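# Find the light check weight and set it on dish

## Task

Using the balance (its pointer sits over white when the two pans hold equal loads and leans toward the lighter pan otherwise), find which of the four check weights weighs less than the rest and lay it flat on the red dish, with the other three weights not on the dish. Nothing may end up inside or beneath any furniture; every object other than the weights and the dish must finish resting directly on the same furniture it sits on now; the result must hold without any robot supporting it; and the arms must open their grippers and back away at the end.

## Robot and tools

Robots and cameras. Three identical i2rt Big YAM arms, named arm1, arm2 and arm3. Each has six revolute joints, a two-finger gripper and a wrist camera (arm1_cam_wrist, arm2_cam_wrist, arm3_cam_wrist; fisheye, 504x504). Two fixed room cameras, room_a and room_b (672x504), give overview shots. With joints 1 and 6 at 0 and the hand level and forward, the wrist camera rides on top of the hand looking toward the fingertips. Reach is roughly 1.0 m from the joint1 axis.

Frames. One shared scene frame: origin on the floor, +z up. "hand" is the point halfway between the fingertips; its z axis runs along the fingers and the fingers close along its y axis. Each arm's foot pose is not printed, so positions must be judged from images and joint readings.

execute_actions(actions, cameras). actions is a list holding exactly one action object, or empty (then it only reports state and images). The action object has optional keys "arm1", "arm2", "arm3"; under each is {"joints": {...}} with any subset of: joint1_rad, joint2_rad, joint3_rad, joint4_rad, joint5_rad, joint6_rad (radians) and gripper_m (metres). All values are absolute joint targets, not offsets. Ranges and done-tolerances: joint1_rad -2.879..2.879 (±0.045; rotates the arm about its foot, positive counter-clockwise seen from above, 0 faces the foot's direction); joint2_rad 0..3.141 (±0.14; shoulder, 0 = upper arm pointing back roughly level, increasing lifts it up then forward); joint3_rad 0..3.019 (±0.09; elbow, 0 = folded, increasing opens); joint4_rad -1.692..1.57 (±0.055; hand pitch, positive tips fingers up); joint5_rad -1.57..1.57 (±0.03; sideways hand swing, positive toward the arm's right); joint6_rad -2.094..2.094 (±0.035; hand roll, positive clockwise viewed from behind the hand); gripper_m 0..0.093 (±0.003; fingertip gap; grip force around 50-62 N per pad, lower on some). All named motions start at once and may finish at different times; joints move at different speeds, so the hand can sweep a wide path. One action runs at most 15 s. Any unknown key or out-of-range number rejects the whole call and nothing moves. cameras: list of camera names or "all"; omitted/null means all, [] means none. Joints you omit may still push toward an older target.

Results. Each robot's state including joint_positions, images in the order given by the "pictures" line, and joint_status per joint: "off_target" (resting short of target, maybe still pushing), "contact_stop" or "time_out" (target dropped; joint holds where it stopped, except a timed-out joint still straining, which keeps a target at most 0.375, 0.375, 0.113, 0.225, 0.075, 0.3 rad from its position for joints 1-6 and is listed under on_its_own), "not_followed" (a self/inter-arm clearance check withheld the targets; look for "joint command not followed" and a "cause:" line; the gripper part still runs, and the withheld targets may be retried on later actions). on_its_own lists uncommanded behaviour; "held at" gives the target held, not the position. To relieve a joint that keeps straining, command its reported position. Tiny target changes may not move a joint. MOTOR HOT appears from 85 °C; at 100 °C an OVER-TEMPERATURE FAULT drops that arm and its gripper until cooled, and affected keys show "limit_stop_at_motor_heat" (resend targets afterwards). If a result reports a stop, later motion calls in the same reply are skipped.

wait(seconds): 0 to 10 s with no new commands; returns the same report as an empty action.

zoom_image(camera, region): enlarges part of that camera's latest full image; region is [x0, y0, x1, y1] in that image's pixels, top-left origin, at most 504x504.

read_manual(section): returns URDF licence/notice text only ("licences").

finished_scene(scene): pass the current scene's number once the goal holds with grippers open and arms withdrawn; irreversible; its result states success and gives the next task if any.

Suggested order: survey with room cameras, compare weights on the balance and read the pointer, grasp the lighter one, set it flat on the red dish, open, lift clear, check images, then finish.

Cautions. Arms do not stop on contact; they keep pushing, possibly hard, and a sustained push overheats motors. Two arms pressing hard together fails the run; the clearance check can react late and ignores fingers, gripper housings and wrist cameras. Don't drop or slam objects, knock anything out of the work area or to the floor, or let anything go in or under furniture. Loose objects may occasionally get nudged by outside disturbances. Holding loads heats motors, even while you think; raised loads sag. The robot holds its last command while you compose replies, so keep them brief.

Each tool is called after ">>>" as a command line: name --argument value for each argument, lists and objects as JSON in quotes; but a table of rows of numbers goes row by row, as --pt "numbers of a row", without its own name.

## Session

I'll start by looking at the scene.

>>> execute_actions --actions '[]'

Scene clock: 0.00 s.
Motor temperatures (°C, as the motors report them): arm1=[18 18 19 19 18 18] | arm2=[19 17 18 19 20 17] | arm3=[17 17 19 18 19 20]
arm1.joint_positions: joint1_rad=+0.589 joint2_rad=+0.605 joint3_rad=+1.647 joint4_rad=-1.521 joint5_rad=+0.061 joint6_rad=+0.086 gripper_m=+0.094
arm1.joint_status: not commanded
arm1.hand: x=-0.7051 y=+0.8182 z=+1.4472 quat_wxyz=(-0.388, +0.533, -0.666, -0.349) (m; scene frame)
arm2.joint_positions: joint1_rad=-0.897 joint2_rad=+0.517 joint3_rad=+1.611 joint4_rad=-1.380 joint5_rad=+0.178 joint6_rad=-0.001 gripper_m=+0.094
arm2.joint_status: not commanded
arm2.hand: x=+0.0999 y=+0.1043 z=+1.5749 quat_wxyz=(-0.597, -0.035, -0.799, +0.062) (m; scene frame)
arm3.joint_positions: joint1_rad=-0.818 joint2_rad=+0.294 joint3_rad=+1.703 joint4_rad=-1.325 joint5_rad=-0.284 joint6_rad=+0.171 gripper_m=+0.095
arm3.joint_status: not commanded
arm3.hand: x=+0.7911 y=-0.8340 z=+1.5216 quat_wxyz=(-0.125, -0.675, -0.013, +0.727) (m; scene frame)
pictures: arm1_cam_wrist, arm2_cam_wrist, arm3_cam_wrist, room_a, room_b
Images, in order (width x height): arm1_cam_wrist 504x504, arm2_cam_wrist 504x504, arm3_cam_wrist 504x504, room_a 672x504, room_b 672x504.

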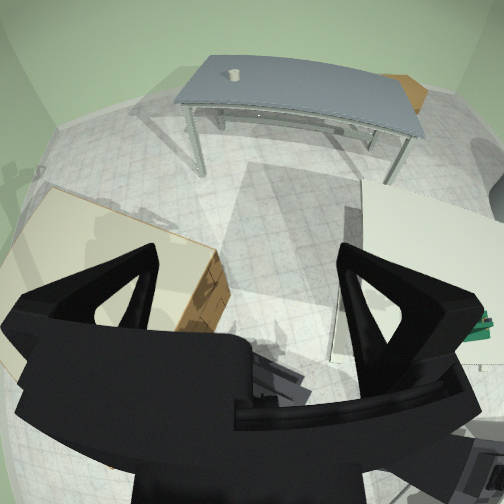

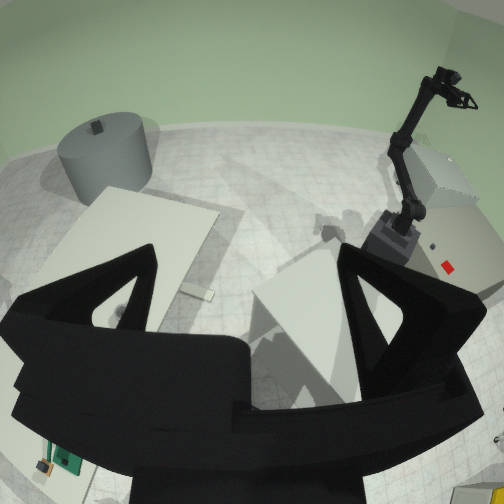

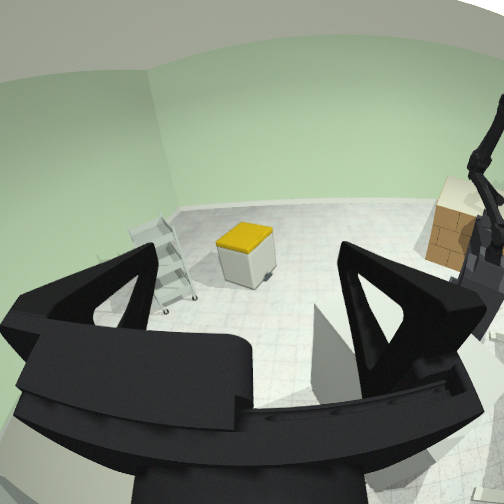

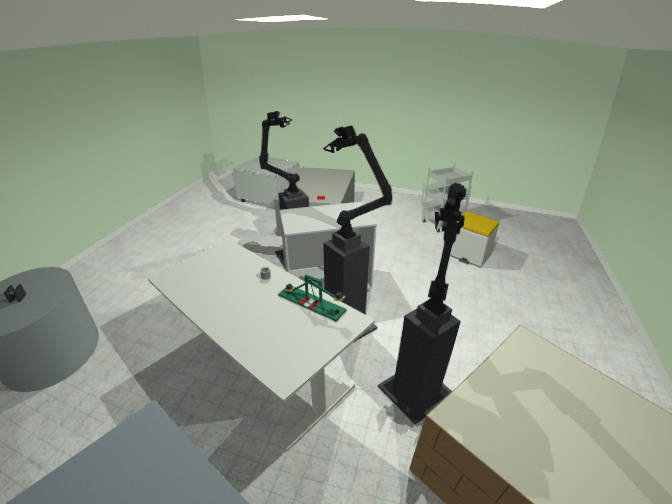

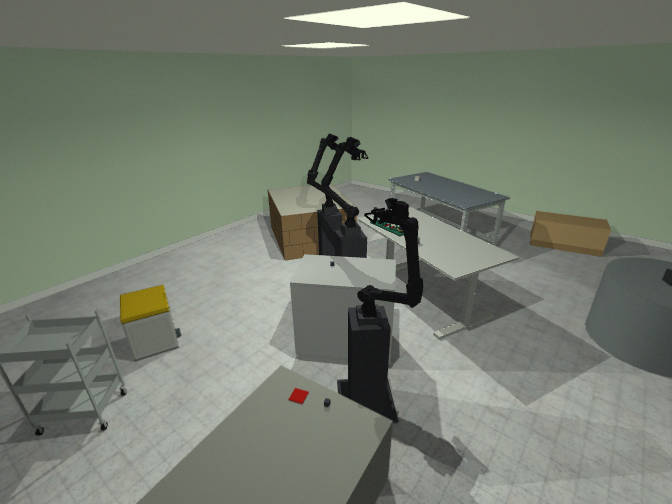

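>>> zoom_image --camera "room_a" --region '[240, 240, 380, 345]'

>>> zoom_image --camera "room_b" --region '[260, 180, 460, 430]'

>>> zoom_image --camera "room_a" --region '[220, 140, 400, 275]'

Region (240, 240, 380, 345) of room_a's 672x504 image, scaled by 3.600, with more detail than that image has; it fills the top 378 rows of this view, and the rest is white.

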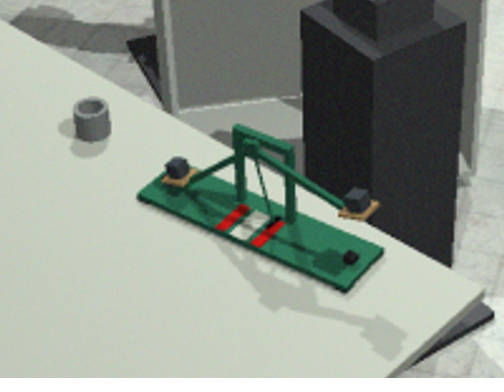

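Region (260, 180, 460, 430) of room_b's 672x504 image, scaled by 2.016, with more detail than that image has; it fills the left 403 columns of this view, and the rest is white.

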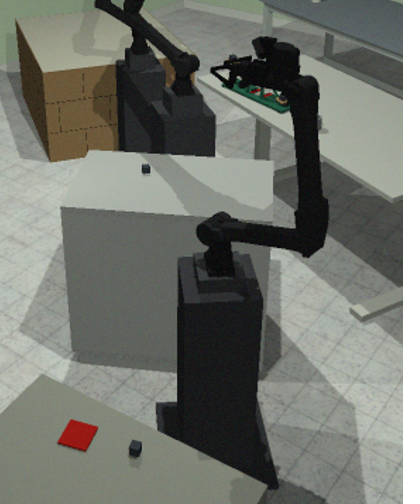

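Region (220, 140, 400, 275) of room_a's 672x504 image, scaled by 2.800, with more detail than that image has; it fills the top 378 rows of this view, and the rest is white.

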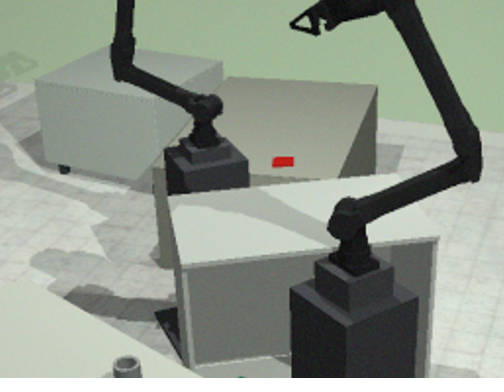

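>>> execute_actions --actions '[{"arm2":{"joints":{"joint1_rad":0.5,"joint2_rad":1.1,"joint3_rad":1.2,"joint4_rad":-1.0,"joint5_rad":0,"joint6_rad":0}},"arm3":{"joints":{"joint1_rad":0.9,"joint2_rad":1.1,"joint3_rad":1.2,"joint4_rad":-1.0,"joint5_rad":0,"joint6_rad":0}}}]'

Scene clock: 90.97 s.
Motor temperatures (°C, as the motors report them): arm1=[18 18 24 20 18 18] | arm2=[19 17 23 20 20 17] | arm3=[17 19 21 19 19 20]
arm1.joint_positions: joint1_rad=+0.589 joint2_rad=+0.605 joint3_rad=+1.647 joint4_rad=-1.521 joint5_rad=+0.061 joint6_rad=+0.086 gripper_m=+0.094
arm1.joint_status: not commanded
arm1.hand: x=-0.7051 y=+0.8182 z=+1.4472 quat_wxyz=(-0.388, +0.533, -0.666, -0.349) (m; scene frame)
arm2.joint_positions: joint1_rad=+0.496 joint2_rad=+1.110 joint3_rad=+1.172 joint4_rad=-1.012 joint5_rad=-0.001 joint6_rad=-0.001 gripper_m=+0.094
arm2.joint_status: all done
arm2.hand: x=+0.0238 y=+0.5615 z=+1.2478 quat_wxyz=(-0.227, +0.626, -0.719, -0.199) (m; scene frame)
arm3.joint_positions: joint1_rad=+0.901 joint2_rad=+1.103 joint3_rad=+1.166 joint4_rad=-1.012 joint5_rad=+0.000 joint6_rad=+0.007 gripper_m=+0.095
arm3.joint_status: all done
arm3.hand: x=+0.7950 y=-1.2218 z=+1.1448 quat_wxyz=(-0.222, -0.656, -0.689, +0.214) (m; scene frame)
pictures: arm1_cam_wrist, arm2_cam_wrist, arm3_cam_wrist, room_a, room_b
Images, in order (width x height): arm1_cam_wrist 504x504, arm2_cam_wrist 504x504, arm3_cam_wrist 504x504, room_a 672x504, room_b 672x504.

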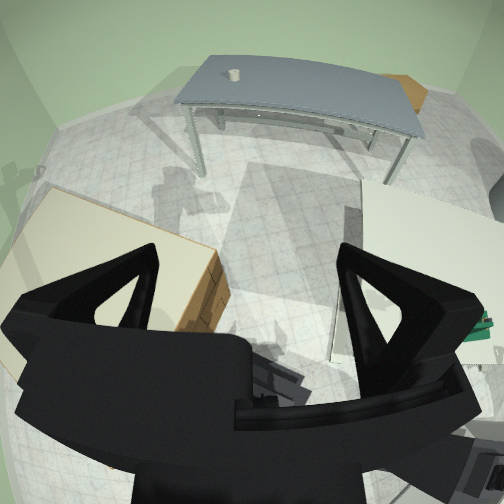

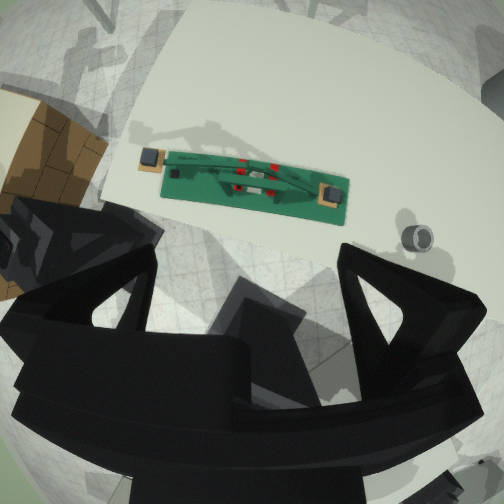

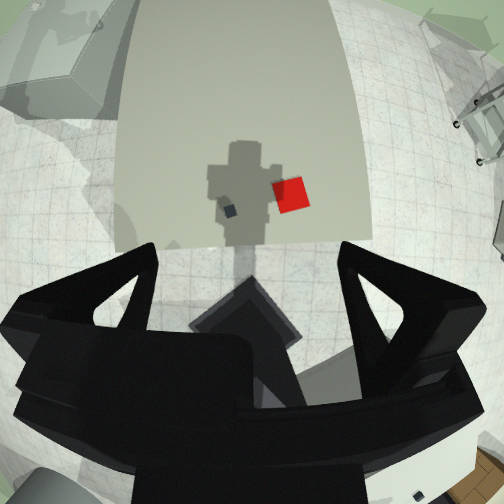

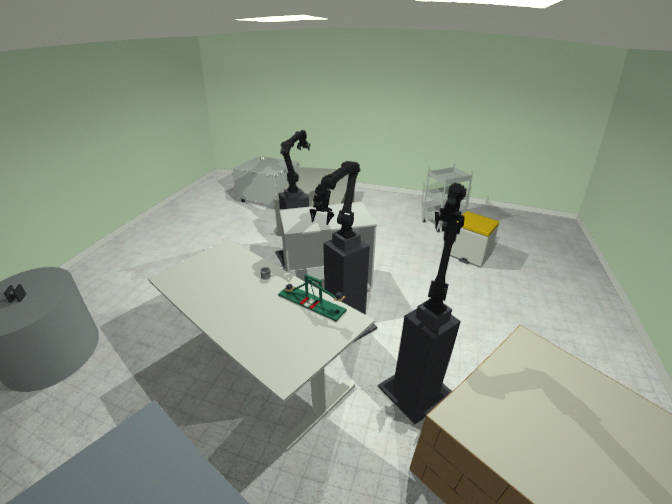

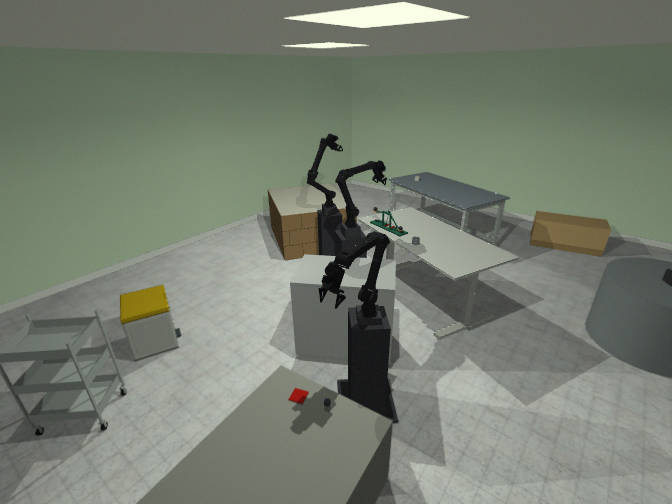

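>>> zoom_image --camera "arm2_cam_wrist" --region '[120, 110, 370, 250]'

Region (120, 110, 370, 250) of arm2_cam_wrist's 504x504 image, scaled by 2.016, with more detail than that image has; it fills the top 282 rows of this view, and the rest is white.

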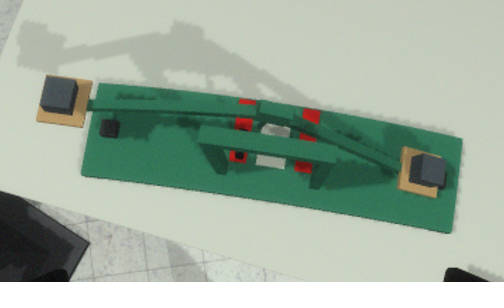

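>>> execute_actions --actions '[{"arm2":{"joints":{"joint1_rad":0.812,"joint2_rad":2.015,"joint3_rad":1.80,"joint4_rad":-1.305,"joint5_rad":0,"joint6_rad":-1.09}},"arm3":{"joints":{"joint1_rad":0.69,"joint2_rad":1.895,"joint3_rad":1.41,"joint4_rad":-1.036,"joint5_rad":0,"joint6_rad":0}}}]' --cameras '["arm2_cam_wrist","arm3_cam_wrist","room_a","room_b"]'

Scene clock: 162.90 s.
Motor temperatures (°C, as the motors report them): arm1=[18 18 24 20 18 18] | arm2=[19 18 32 20 20 17] | arm3=[17 19 35 19 19 20]
arm1.joint_positions: joint1_rad=+0.589 joint2_rad=+0.605 joint3_rad=+1.647 joint4_rad=-1.521 joint5_rad=+0.061 joint6_rad=+0.086 gripper_m=+0.094
arm1.joint_status: not commanded
arm1.hand: x=-0.7051 y=+0.8182 z=+1.4472 quat_wxyz=(-0.388, +0.533, -0.666, -0.349) (m; scene frame)
arm2.joint_positions: joint1_rad=+0.819 joint2_rad=+2.018 joint3_rad=+1.761 joint4_rad=-1.295 joint5_rad=-0.001 joint6_rad=-1.081 gripper_m=+0.094
arm2.joint_status: all done
arm2.hand: x=-0.1513 y=+0.7360 z=+1.0231 quat_wxyz=(-0.005, +0.988, -0.152, -0.004) (m; scene frame)
arm3.joint_positions: joint1_rad=+0.682 joint2_rad=+1.903 joint3_rad=+1.395 joint4_rad=-1.024 joint5_rad=+0.000 joint6_rad=+0.007 gripper_m=+0.095
arm3.joint_status: all done
arm3.hand: x=+0.6784 y=-1.3329 z=+0.8578 quat_wxyz=(-0.013, -0.765, -0.643, +0.019) (m; scene frame)
pictures: arm2_cam_wrist, arm3_cam_wrist, room_a, room_b
Images, in order (width x height): arm2_cam_wrist 504x504, arm3_cam_wrist 504x504, room_a 672x504, room_b 672x504.

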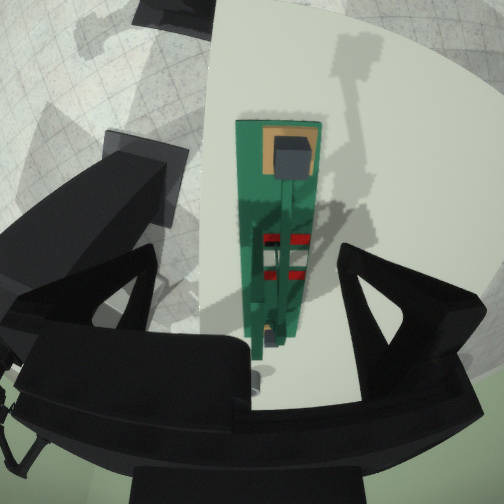

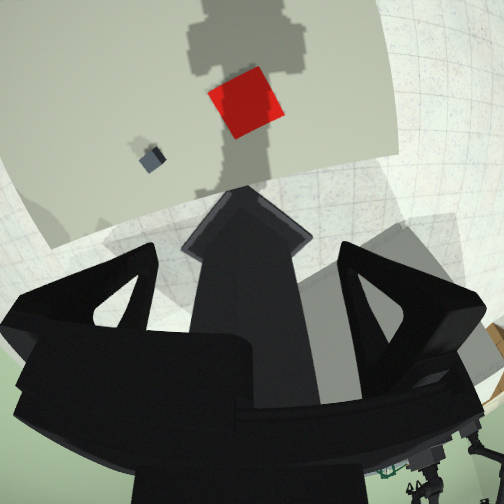

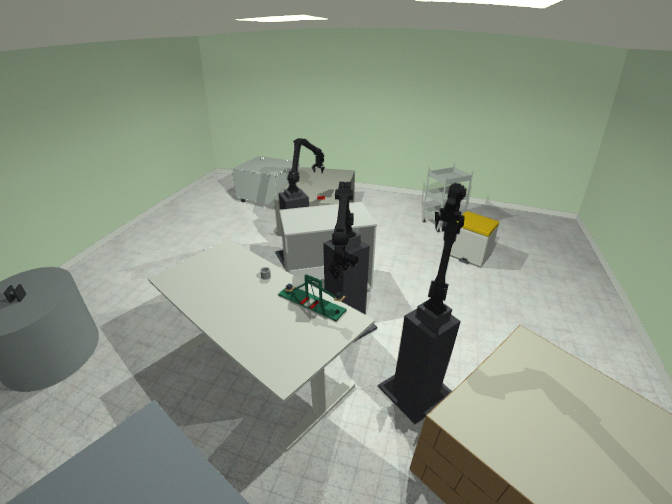

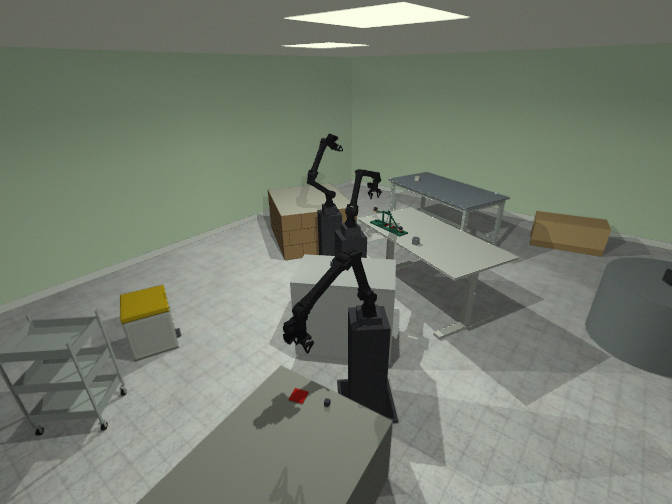

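>>> execute_actions --actions '[{"arm2":{"joints":{"joint1_rad":0.794,"joint2_rad":2.221,"joint3_rad":1.892,"joint4_rad":-1.20,"joint5_rad":0,"joint6_rad":-1.11}},"arm3":{"joints":{"joint1_rad":0.685,"joint2_rad":2.25,"joint3_rad":1.55,"joint4_rad":-0.85,"joint5_rad":0,"joint6_rad":0}}}]' --cameras '["arm2_cam_wrist","arm3_cam_wrist","room_b"]'

Scene clock: 258.37 s.
Motor temperatures (°C, as the motors report them): arm1=[18 18 26 20 18 18] | arm2=[19 25 34 19 20 17] | arm3=[17 24 31 18 19 20]
arm1.joint_positions: joint1_rad=+0.589 joint2_rad=+0.605 joint3_rad=+1.647 joint4_rad=-1.521 joint5_rad=+0.061 joint6_rad=+0.086 gripper_m=+0.094
arm1.joint_status: not commanded
arm1.hand: x=-0.7051 y=+0.8182 z=+1.4472 quat_wxyz=(-0.388, +0.533, -0.666, -0.349) (m; scene frame)
arm2.joint_positions: joint1_rad=+0.805 joint2_rad=+2.213 joint3_rad=+1.879 joint4_rad=-1.206 joint5_rad=-0.001 joint6_rad=-1.101 gripper_m=+0.094
arm2.joint_status: all done
arm2.hand: x=-0.1513 y=+0.7868 z=+0.9454 quat_wxyz=(-0.011, +0.989, -0.149, -0.006) (m; scene frame)
arm3.joint_positions: joint1_rad=+0.682 joint2_rad=+2.258 joint3_rad=+1.535 joint4_rad=-0.862 joint5_rad=+0.000 joint6_rad=+0.007 gripper_m=+0.095
arm3.joint_status: all done
arm3.hand: x=+0.6699 y=-1.3779 z=+0.7048 quat_wxyz=(+0.005, -0.766, -0.643, -0.001) (m; scene frame)
pictures: arm2_cam_wrist, arm3_cam_wrist, room_b
Images, in order (width x height): arm2_cam_wrist 504x504, arm3_cam_wrist 504x504, room_b 672x504.

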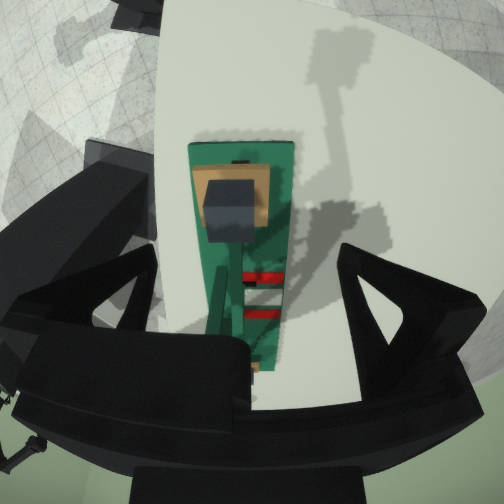

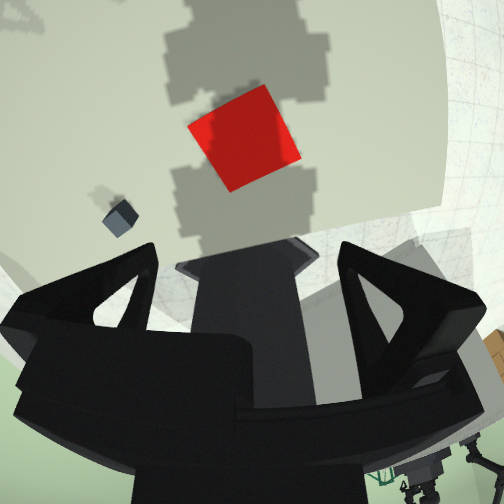

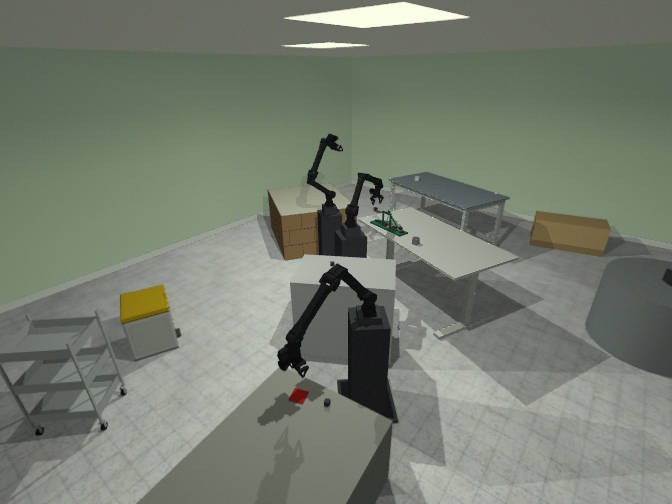

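>>> execute_actions --actions '[{"arm2":{"joints":{"joint1_rad":0.788,"joint2_rad":2.267,"joint3_rad":1.80,"joint4_rad":-1.075,"joint5_rad":0,"joint6_rad":-1.11}},"arm3":{"joints":{"joint1_rad":-0.6,"joint2_rad":0.6,"joint3_rad":1.0,"joint4_rad":-1.0,"joint5_rad":0,"joint6_rad":0}}}]' --cameras '["arm2_cam_wrist","arm3_cam_wrist","room_a"]'

Scene clock: 310.43 s.
Motor temperatures (°C, as the motors report them): arm1=[18 18 26 20 18 18] | arm2=[19 27 31 19 20 17] | arm3=[17 27 31 18 19 20]
arm1.joint_positions: joint1_rad=+0.589 joint2_rad=+0.605 joint3_rad=+1.647 joint4_rad=-1.521 joint5_rad=+0.061 joint6_rad=+0.086 gripper_m=+0.094
arm1.joint_status: not commanded
arm1.hand: x=-0.7051 y=+0.8182 z=+1.4472 quat_wxyz=(-0.388, +0.533, -0.666, -0.349) (m; scene frame)
arm2.joint_positions: joint1_rad=+0.801 joint2_rad=+2.234 joint3_rad=+1.801 joint4_rad=-1.087 joint5_rad=-0.001 joint6_rad=-1.102 gripper_m=+0.094
arm2.joint_status: all done
arm2.hand: x=-0.1487 y=+0.7832 z=+0.9044 quat_wxyz=(-0.020, +0.988, -0.150, -0.009) (m; scene frame)
arm3.joint_positions: joint1_rad=-0.596 joint2_rad=+0.595 joint3_rad=+1.004 joint4_rad=-0.980 joint5_rad=+0.002 joint6_rad=+0.006 gripper_m=+0.095
arm3.joint_status: all done
arm3.hand: x=+0.4716 y=-0.8234 z=+1.2397 quat_wxyz=(-0.033, -0.874, -0.051, +0.481) (m; scene frame)
pictures: arm2_cam_wrist, arm3_cam_wrist, room_a
Images, in order (width x height): arm2_cam_wrist 504x504, arm3_cam_wrist 504x504, room_a 672x504.

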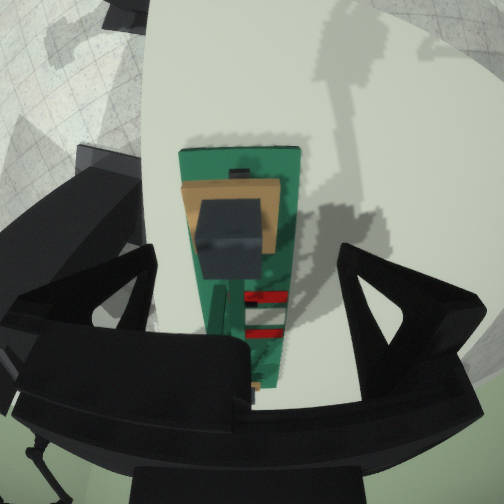

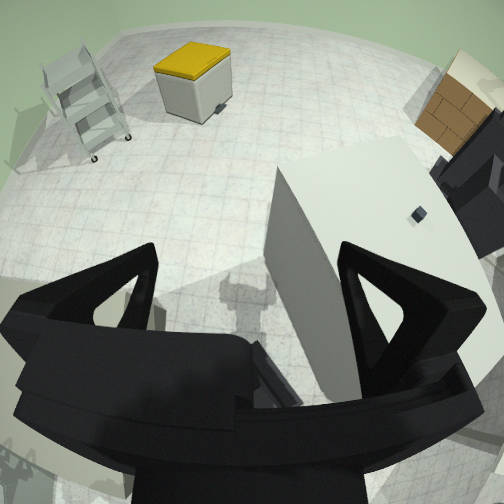

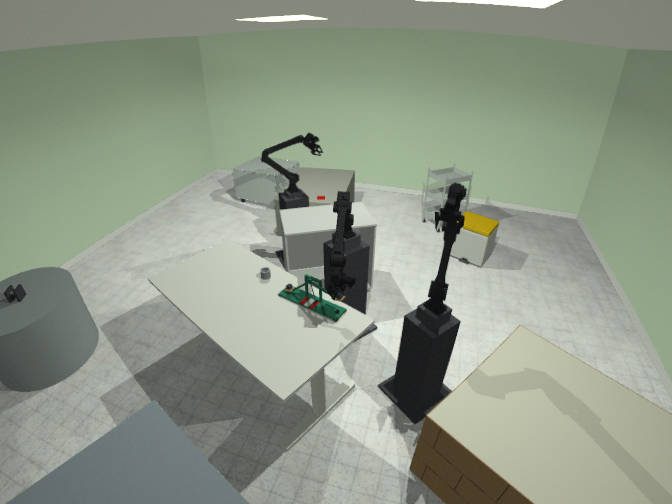

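>>> execute_actions --actions '[{"arm2":{"joints":{"joint1_rad":0.776,"joint2_rad":2.295,"joint3_rad":1.78,"gripper_m":0.075}},"arm3":{"joints":{"joint1_rad":-1.45}}}]' --cameras '["arm2_cam_wrist","arm3_cam_wrist"]'

Scene clock: 343.97 s.
Motor temperatures (°C, as the motors report them): arm1=[18 18 26 20 18 18] | arm2=[19 27 30 19 20 17] | arm3=[17 22 33 19 19 20]
arm1.joint_positions: joint1_rad=+0.589 joint2_rad=+0.605 joint3_rad=+1.647 joint4_rad=-1.521 joint5_rad=+0.061 joint6_rad=+0.086 gripper_m=+0.094
arm1.joint_status: not commanded
arm1.hand: x=-0.7051 y=+0.8182 z=+1.4472 quat_wxyz=(-0.388, +0.533, -0.666, -0.349) (m; scene frame)
arm2.joint_positions: joint1_rad=+0.786 joint2_rad=+2.256 joint3_rad=+1.783 joint4_rad=-1.086 joint5_rad=-0.001 joint6_rad=-1.102 gripper_m=+0.075
arm2.joint_status: all done
arm2.hand: x=-0.1372 y=+0.7744 z=+0.8846 quat_wxyz=(-0.002, +0.987, -0.158, -0.003) (m; scene frame)
arm3.joint_positions: joint1_rad=-1.446 joint2_rad=+0.595 joint3_rad=+1.004 joint4_rad=-0.980 joint5_rad=+0.000 joint6_rad=+0.006 gripper_m=+0.095
arm3.joint_status: all done
arm3.hand: x=+0.5456 y=-0.5845 z=+1.2380 quat_wxyz=(+0.165, -0.819, +0.315, +0.451) (m; scene frame)
pictures: arm2_cam_wrist, arm3_cam_wrist
Images, in order (width x height): arm2_cam_wrist 504x504, arm3_cam_wrist 504x504.

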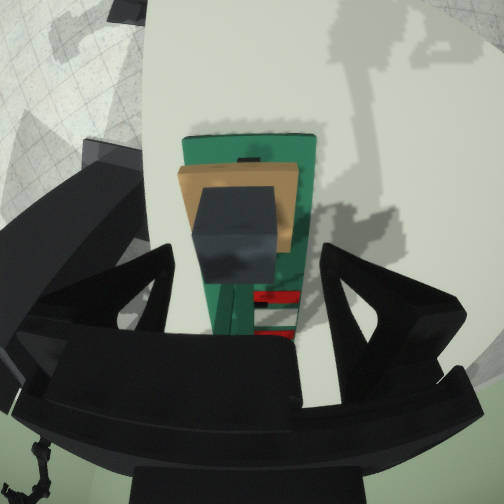

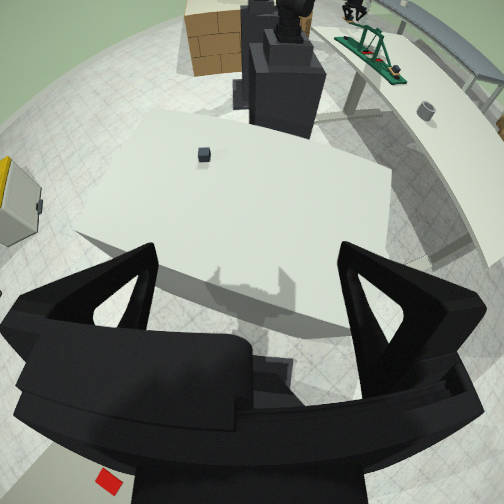

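>>> execute_actions --actions '[{"arm2":{"joints":{"gripper_m":0.02}}}]' --cameras '["arm2_cam_wrist"]'

Scene clock: 352.20 s.
Motor temperatures (°C, as the motors report them): arm1=[18 18 26 20 18 18] | arm2=[19 27 30 19 20 17] | arm3=[17 22 33 19 19 20]
arm1.joint_positions: joint1_rad=+0.589 joint2_rad=+0.605 joint3_rad=+1.647 joint4_rad=-1.521 joint5_rad=+0.061 joint6_rad=+0.086 gripper_m=+0.094
arm1.joint_status: not commanded
arm1.hand: x=-0.7051 y=+0.8182 z=+1.4472 quat_wxyz=(-0.388, +0.533, -0.666, -0.349) (m; scene frame)
arm2.joint_positions: joint1_rad=+0.786 joint2_rad=+2.256 joint3_rad=+1.783 joint4_rad=-1.086 joint5_rad=+0.000 joint6_rad=-1.103 gripper_m=+0.029
arm2.joint_status: gripper_m off_target (ended at +0.029, target +0.020)
arm2.hand: x=-0.1371 y=+0.7743 z=+0.8845 quat_wxyz=(-0.002, +0.988, -0.158, -0.003) (m; scene frame)
arm3.joint_positions: joint1_rad=-1.446 joint2_rad=+0.595 joint3_rad=+1.004 joint4_rad=-0.980 joint5_rad=+0.000 joint6_rad=+0.006 gripper_m=+0.095
arm3.joint_status: not commanded
arm3.hand: x=+0.5456 y=-0.5845 z=+1.2380 quat_wxyz=(+0.165, -0.819, +0.315, +0.451) (m; scene frame)
pictures: arm2_cam_wrist
Images, in order (width x height): arm2_cam_wrist 504x504.

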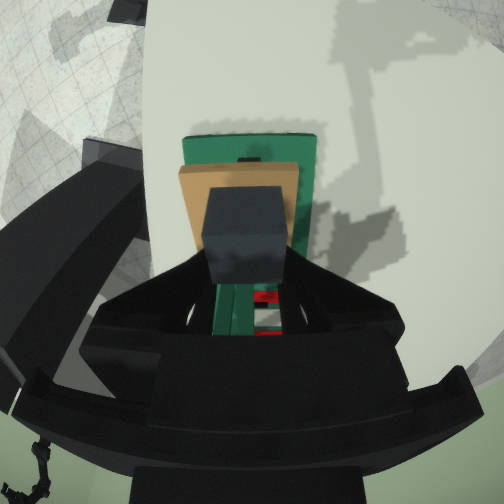

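>>> execute_actions --actions '[{"arm2":{"joints":{"joint2_rad":1.85,"joint4_rad":-1.5,"joint6_rad":-1.57}},"arm3":{"joints":{"joint1_rad":-1.59,"joint2_rad":0.4}}}]' --cameras '["arm2_cam_wrist","room_a"]'

Scene clock: 397.30 s.
Motor temperatures (°C, as the motors report them): arm1=[18 18 27 20 18 18] | arm2=[19 28 30 19 20 17] | arm3=[17 21 35 19 19 20]
arm1.joint_positions: joint1_rad=+0.589 joint2_rad=+0.605 joint3_rad=+1.647 joint4_rad=-1.521 joint5_rad=+0.061 joint6_rad=+0.086 gripper_m=+0.094
arm1.joint_status: not commanded
arm1.hand: x=-0.7051 y=+0.8182 z=+1.4472 quat_wxyz=(-0.388, +0.533, -0.666, -0.349) (m; scene frame)
arm2.joint_positions: joint1_rad=+0.786 joint2_rad=+1.829 joint3_rad=+1.773 joint4_rad=-1.491 joint5_rad=+0.000 joint6_rad=-1.561 gripper_m=+0.029
arm2.joint_status: all done
arm2.hand: x=-0.1233 y=+0.6914 z=+1.1363 quat_wxyz=(-0.008, +0.997, +0.071, -0.003) (m; scene frame)
arm3.joint_positions: joint1_rad=-1.588 joint2_rad=+0.398 joint3_rad=+0.996 joint4_rad=-0.983 joint5_rad=+0.000 joint6_rad=+0.006 gripper_m=+0.095
arm3.joint_status: all done
arm3.hand: x=+0.6163 y=-0.6007 z=+1.2822 quat_wxyz=(+0.230, -0.751, +0.352, +0.510) (m; scene frame)
pictures: arm2_cam_wrist, room_a
Images, in order (width x height): arm2_cam_wrist 504x504, room_a 672x504.

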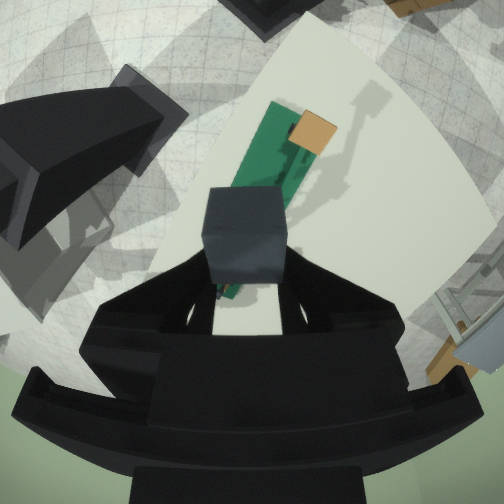

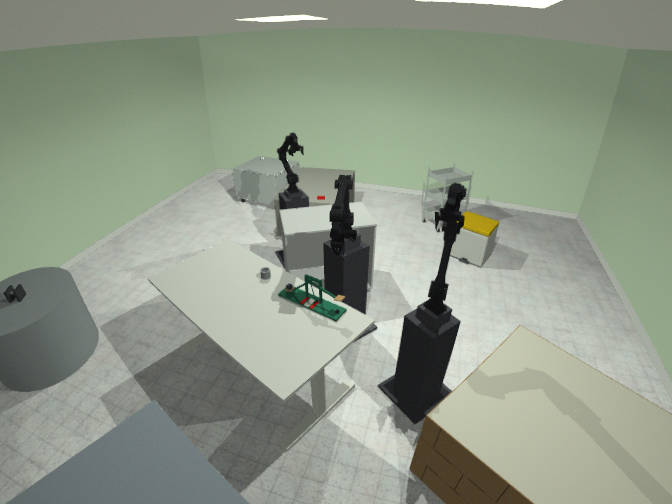

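>>> execute_actions --actions '[{"arm2":{"joints":{"joint1_rad":-1.76}}}]' --cameras '["arm2_cam_wrist","arm3_cam_wrist","room_b"]'

Scene clock: 405.93 s.
Motor temperatures (°C, as the motors report them): arm1=[18 18 27 20 18 18] | arm2=[19 27 31 19 20 17] | arm3=[17 21 35 19 19 20]
arm1.joint_positions: joint1_rad=+0.589 joint2_rad=+0.605 joint3_rad=+1.647 joint4_rad=-1.521 joint5_rad=+0.061 joint6_rad=+0.086 gripper_m=+0.094
arm1.joint_status: not commanded
arm1.hand: x=-0.7051 y=+0.8182 z=+1.4472 quat_wxyz=(-0.388, +0.533, -0.666, -0.349) (m; scene frame)
arm2.joint_positions: joint1_rad=-1.770 joint2_rad=+1.835 joint3_rad=+1.773 joint4_rad=-1.491 joint5_rad=+0.002 joint6_rad=-1.562 gripper_m=+0.029
arm2.joint_status: all done
arm2.hand: x=+0.3465 y=-0.2974 z=+1.1385 quat_wxyz=(+0.001, +0.356, -0.934, +0.011) (m; scene frame)
arm3.joint_positions: joint1_rad=-1.588 joint2_rad=+0.398 joint3_rad=+0.996 joint4_rad=-0.983 joint5_rad=+0.000 joint6_rad=+0.006 gripper_m=+0.095
arm3.joint_status: not commanded
arm3.hand: x=+0.6163 y=-0.6007 z=+1.2822 quat_wxyz=(+0.230, -0.751, +0.352, +0.510) (m; scene frame)
pictures: arm2_cam_wrist, arm3_cam_wrist, room_b
Images, in order (width x height): arm2_cam_wrist 504x504, arm3_cam_wrist 504x504, room_b 672x504.

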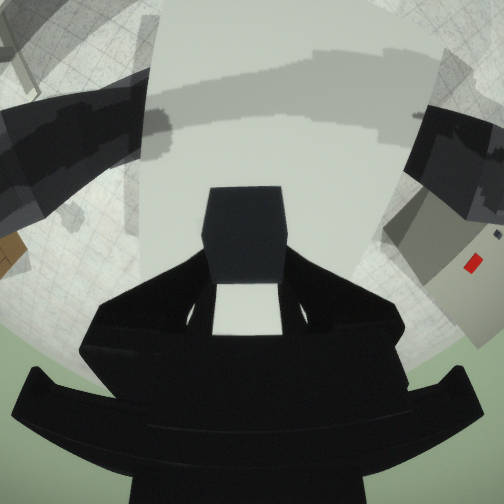

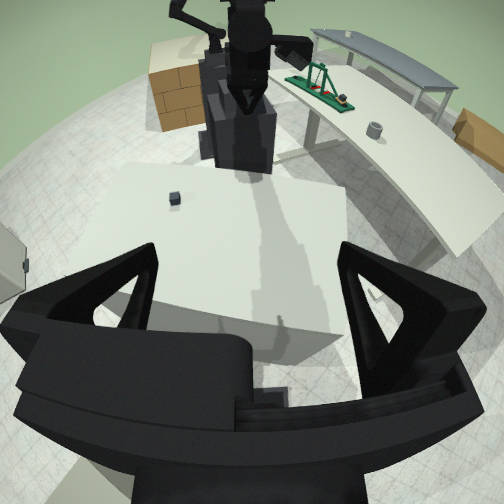

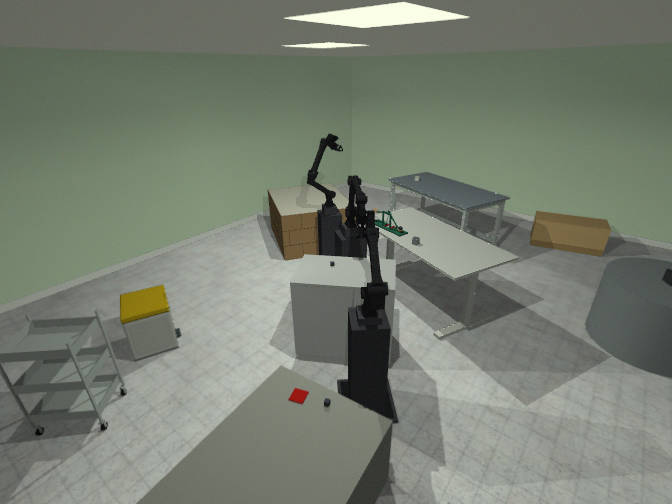

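>>> execute_actions --actions '[{"arm2":{"joints":{"joint2_rad":2.286,"joint3_rad":1.665,"joint4_rad":-0.935}}}]' --cameras '["arm2_cam_wrist","arm3_cam_wrist","room_b"]'

Scene clock: 425.73 s.
Motor temperatures (°C, as the motors report them): arm1=[18 18 27 20 18 18] | arm2=[19 27 32 19 20 17] | arm3=[17 21 35 19 19 20]
arm1.joint_positions: joint1_rad=+0.589 joint2_rad=+0.605 joint3_rad=+1.647 joint4_rad=-1.521 joint5_rad=+0.061 joint6_rad=+0.086 gripper_m=+0.094
arm1.joint_status: not commanded
arm1.hand: x=-0.7051 y=+0.8182 z=+1.4472 quat_wxyz=(-0.388, +0.533, -0.666, -0.349) (m; scene frame)
arm2.joint_positions: joint1_rad=-1.770 joint2_rad=+2.303 joint3_rad=+1.642 joint4_rad=-0.946 joint5_rad=+0.002 joint6_rad=-1.563 gripper_m=+0.029
arm2.joint_status: all done
arm2.hand: x=+0.3766 y=-0.3340 z=+0.8164 quat_wxyz=(+0.010, +0.356, -0.934, -0.013) (m; scene frame)
arm3.joint_positions: joint1_rad=-1.588 joint2_rad=+0.398 joint3_rad=+0.996 joint4_rad=-0.983 joint5_rad=+0.000 joint6_rad=+0.006 gripper_m=+0.095
arm3.joint_status: not commanded
arm3.hand: x=+0.6163 y=-0.6007 z=+1.2822 quat_wxyz=(+0.230, -0.751, +0.352, +0.510) (m; scene frame)
pictures: arm2_cam_wrist, arm3_cam_wrist, room_b
Images, in order (width x height): arm2_cam_wrist 504x504, arm3_cam_wrist 504x504, room_b 672x504.

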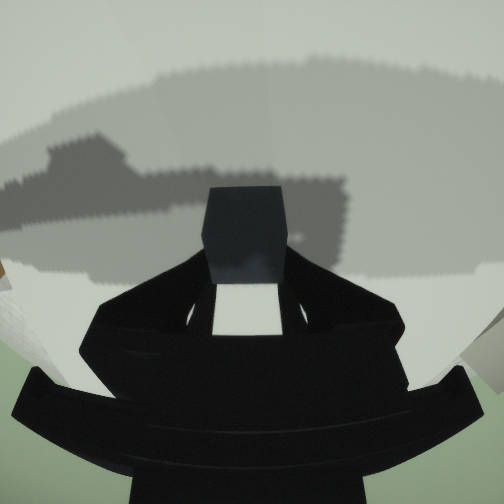

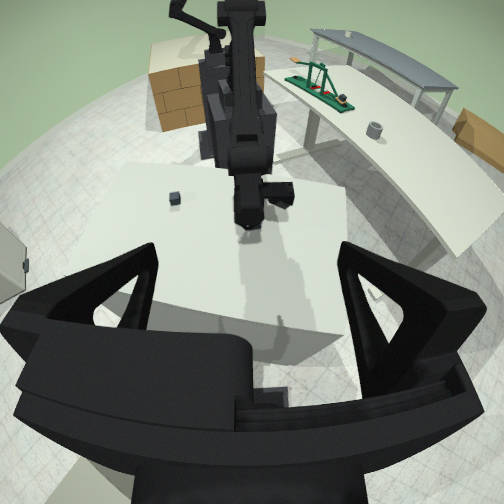

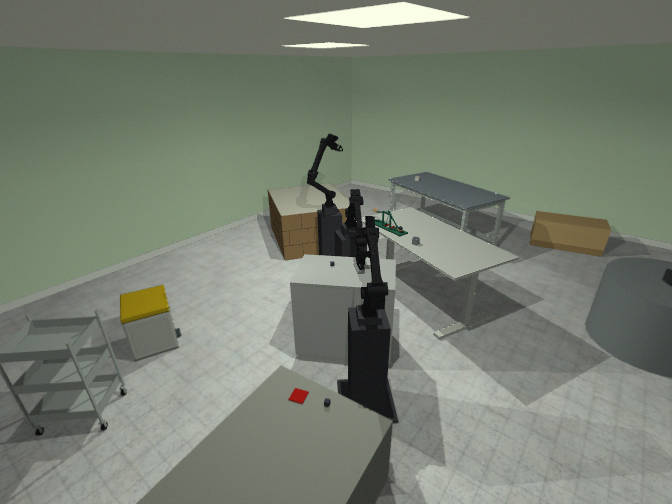

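>>> zoom_image --camera "room_b" --region '[290, 225, 410, 315]'

Region (290, 225, 410, 315) of room_b's 672x504 image, scaled by 4.200, with more detail than that image has; it fills the top 378 rows of this view, and the rest is white.

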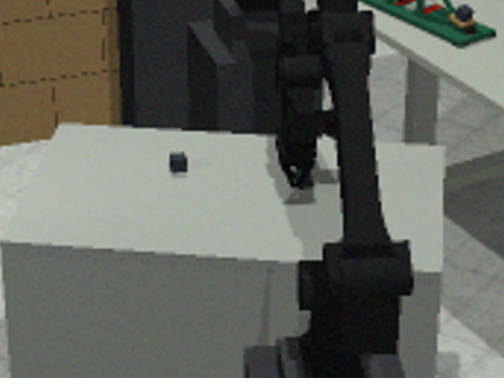

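>>> execute_actions --actions '[{"arm2":{"joints":{"joint3_rad":1.585,"joint4_rad":-0.84}}}]' --cameras '["arm2_cam_wrist","room_b","room_a"]'

>>> zoom_image --camera "room_b" --region '[320, 240, 400, 300]'

>>> zoom_image --camera "room_a" --region '[270, 180, 390, 270]'

Scene clock: 440.13 s.
Motor temperatures (°C, as the motors report them): arm1=[18 18 27 20 18 18] | arm2=[19 29 32 19 20 17] | arm3=[17 21 35 19 19 20]
arm1.joint_positions: joint1_rad=+0.589 joint2_rad=+0.605 joint3_rad=+1.647 joint4_rad=-1.521 joint5_rad=+0.061 joint6_rad=+0.086 gripper_m=+0.094
arm1.joint_status: not commanded
arm1.hand: x=-0.7051 y=+0.8182 z=+1.4472 quat_wxyz=(-0.388, +0.533, -0.666, -0.349) (m; scene frame)
arm2.joint_positions: joint1_rad=-1.770 joint2_rad=+2.294 joint3_rad=+1.590 joint4_rad=-0.850 joint5_rad=+0.001 joint6_rad=-1.563 gripper_m=+0.029
arm2.joint_status: all done
arm2.hand: x=+0.3768 y=-0.3342 z=+0.8059 quat_wxyz=(+0.001, +0.357, -0.934, +0.011) (m; scene frame)
arm3.joint_positions: joint1_rad=-1.588 joint2_rad=+0.398 joint3_rad=+0.996 joint4_rad=-0.983 joint5_rad=+0.000 joint6_rad=+0.006 gripper_m=+0.095
arm3.joint_status: not commanded
arm3.hand: x=+0.6163 y=-0.6007 z=+1.2822 quat_wxyz=(+0.230, -0.751, +0.352, +0.510) (m; scene frame)
pictures: arm2_cam_wrist, room_a, room_b
Images, in order (width x height): arm2_cam_wrist 504x504, room_a 672x504, room_b 672x504.

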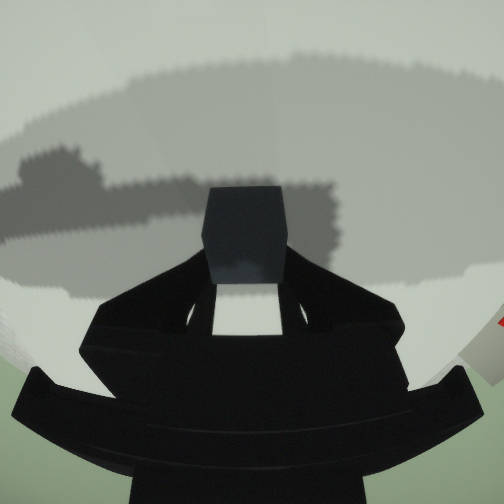

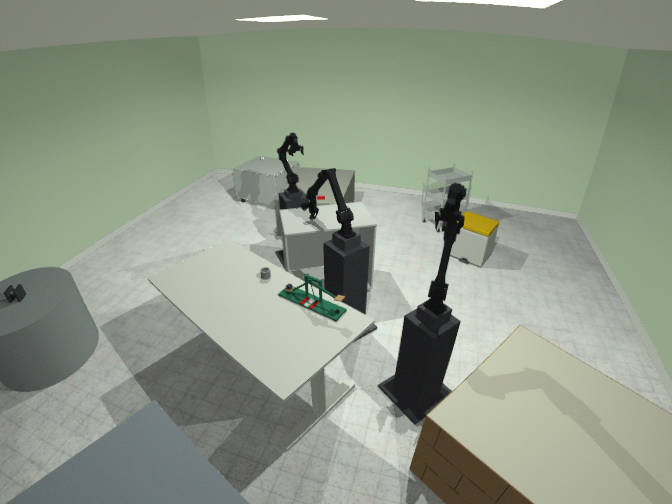

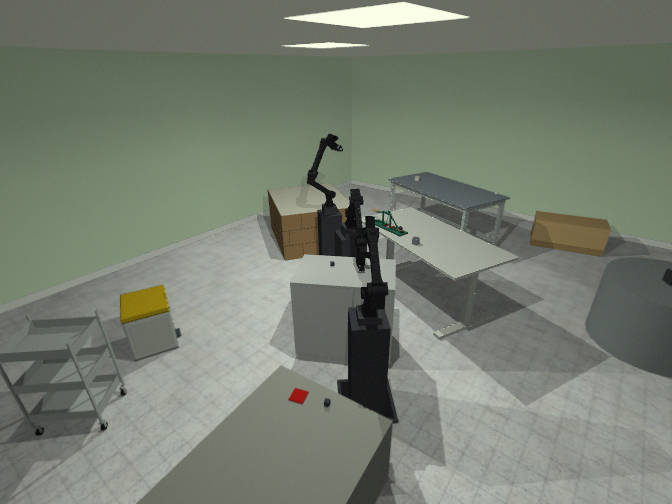

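Region (320, 240, 400, 300) of room_b's 672x504 image, scaled by 6.300, with more detail than that image has; it fills the top 378 rows of this view, and the rest is white.

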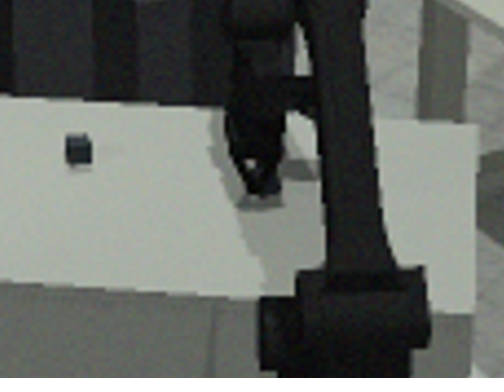

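Region (270, 180, 390, 270) of room_a's 672x504 image, scaled by 4.200, with more detail than that image has; it fills the top 378 rows of this view, and the rest is white.

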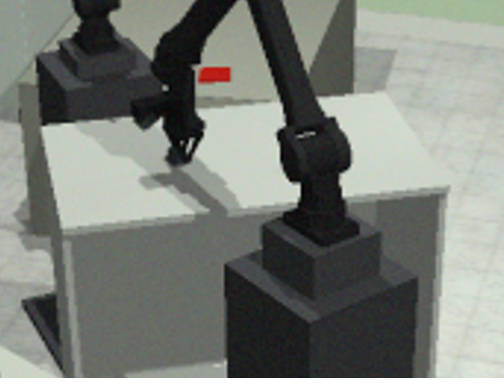

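>>> execute_actions --actions '[{"arm2":{"joints":{"joint3_rad":1.535,"joint4_rad":-0.805}}}]' --cameras '["arm2_cam_wrist","room_a"]'

>>> zoom_image --camera "room_a" --region '[285, 190, 345, 235]'

Scene clock: 448.63 s.
Motor temperatures (°C, as the motors report them): arm1=[18 18 27 20 18 18] | arm2=[19 29 31 19 20 17] | arm3=[17 21 36 19 19 20]
arm1.joint_positions: joint1_rad=+0.589 joint2_rad=+0.605 joint3_rad=+1.647 joint4_rad=-1.521 joint5_rad=+0.061 joint6_rad=+0.086 gripper_m=+0.094
arm1.joint_status: not commanded
arm1.hand: x=-0.7051 y=+0.8182 z=+1.4472 quat_wxyz=(-0.388, +0.533, -0.666, -0.349) (m; scene frame)
arm2.joint_positions: joint1_rad=-1.770 joint2_rad=+2.279 joint3_rad=+1.556 joint4_rad=-0.809 joint5_rad=+0.001 joint6_rad=-1.563 gripper_m=+0.029
arm2.joint_status: all done
arm2.hand: x=+0.3747 y=-0.3320 z=+0.8051 quat_wxyz=(-0.003, +0.356, -0.934, +0.021) (m; scene frame)
arm3.joint_positions: joint1_rad=-1.588 joint2_rad=+0.398 joint3_rad=+0.996 joint4_rad=-0.983 joint5_rad=+0.000 joint6_rad=+0.006 gripper_m=+0.095
arm3.joint_status: not commanded
arm3.hand: x=+0.6163 y=-0.6007 z=+1.2822 quat_wxyz=(+0.230, -0.751, +0.352, +0.510) (m; scene frame)
pictures: arm2_cam_wrist, room_a
Images, in order (width x height): arm2_cam_wrist 504x504, room_a 672x504.

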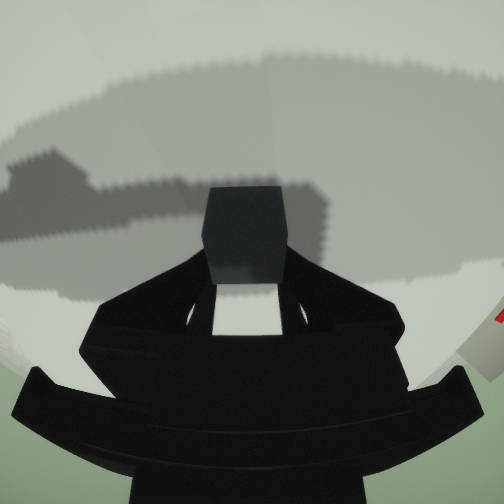

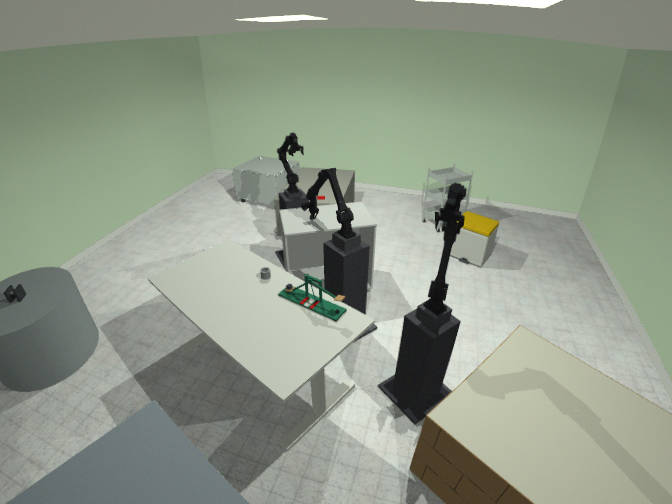

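Region (285, 190, 345, 235) of room_a's 672x504 image, scaled by 8.400, with more detail than that image has; it fills the top 378 rows of this view, and the rest is white.

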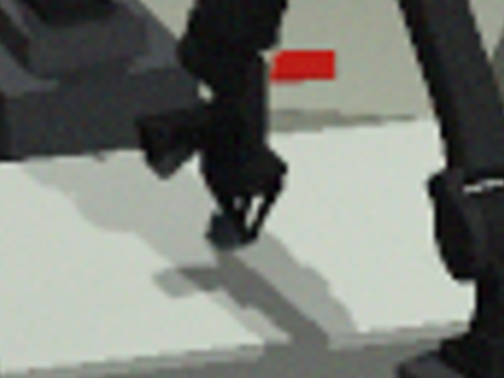

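>>> execute_actions --actions '[{"arm2":{"joints":{"joint2_rad":2.279,"joint3_rad":1.565,"gripper_m":0.07}}}]' --cameras '["arm2_cam_wrist"]'

Scene clock: 454.50 s.
Motor temperatures (°C, as the motors report them): arm1=[18 18 27 20 18 18] | arm2=[19 29 30 19 20 17] | arm3=[17 21 36 19 19 20]
arm1.joint_positions: joint1_rad=+0.589 joint2_rad=+0.605 joint3_rad=+1.647 joint4_rad=-1.521 joint5_rad=+0.061 joint6_rad=+0.086 gripper_m=+0.094
arm1.joint_status: not commanded
arm1.hand: x=-0.7051 y=+0.8182 z=+1.4472 quat_wxyz=(-0.388, +0.533, -0.666, -0.349) (m; scene frame)
arm2.joint_positions: joint1_rad=-1.770 joint2_rad=+2.279 joint3_rad=+1.556 joint4_rad=-0.809 joint5_rad=+0.001 joint6_rad=-1.563 gripper_m=+0.070
arm2.joint_status: all done
arm2.hand: x=+0.3748 y=-0.3320 z=+0.8053 quat_wxyz=(-0.003, +0.356, -0.934, +0.021) (m; scene frame)
arm3.joint_positions: joint1_rad=-1.588 joint2_rad=+0.398 joint3_rad=+0.996 joint4_rad=-0.983 joint5_rad=+0.000 joint6_rad=+0.006 gripper_m=+0.095
arm3.joint_status: not commanded
arm3.hand: x=+0.6163 y=-0.6007 z=+1.2822 quat_wxyz=(+0.230, -0.751, +0.352, +0.510) (m; scene frame)
pictures: arm2_cam_wrist
Images, in order (width x height): arm2_cam_wrist 504x504.

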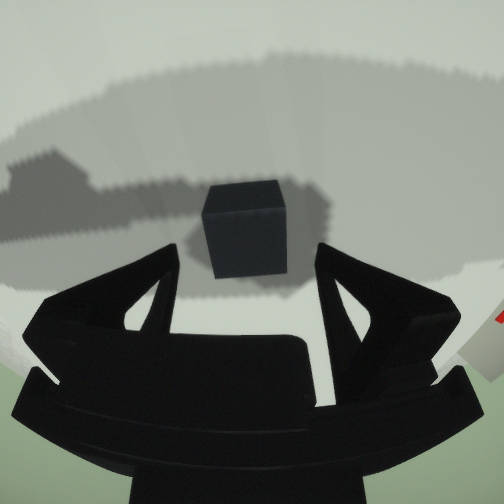

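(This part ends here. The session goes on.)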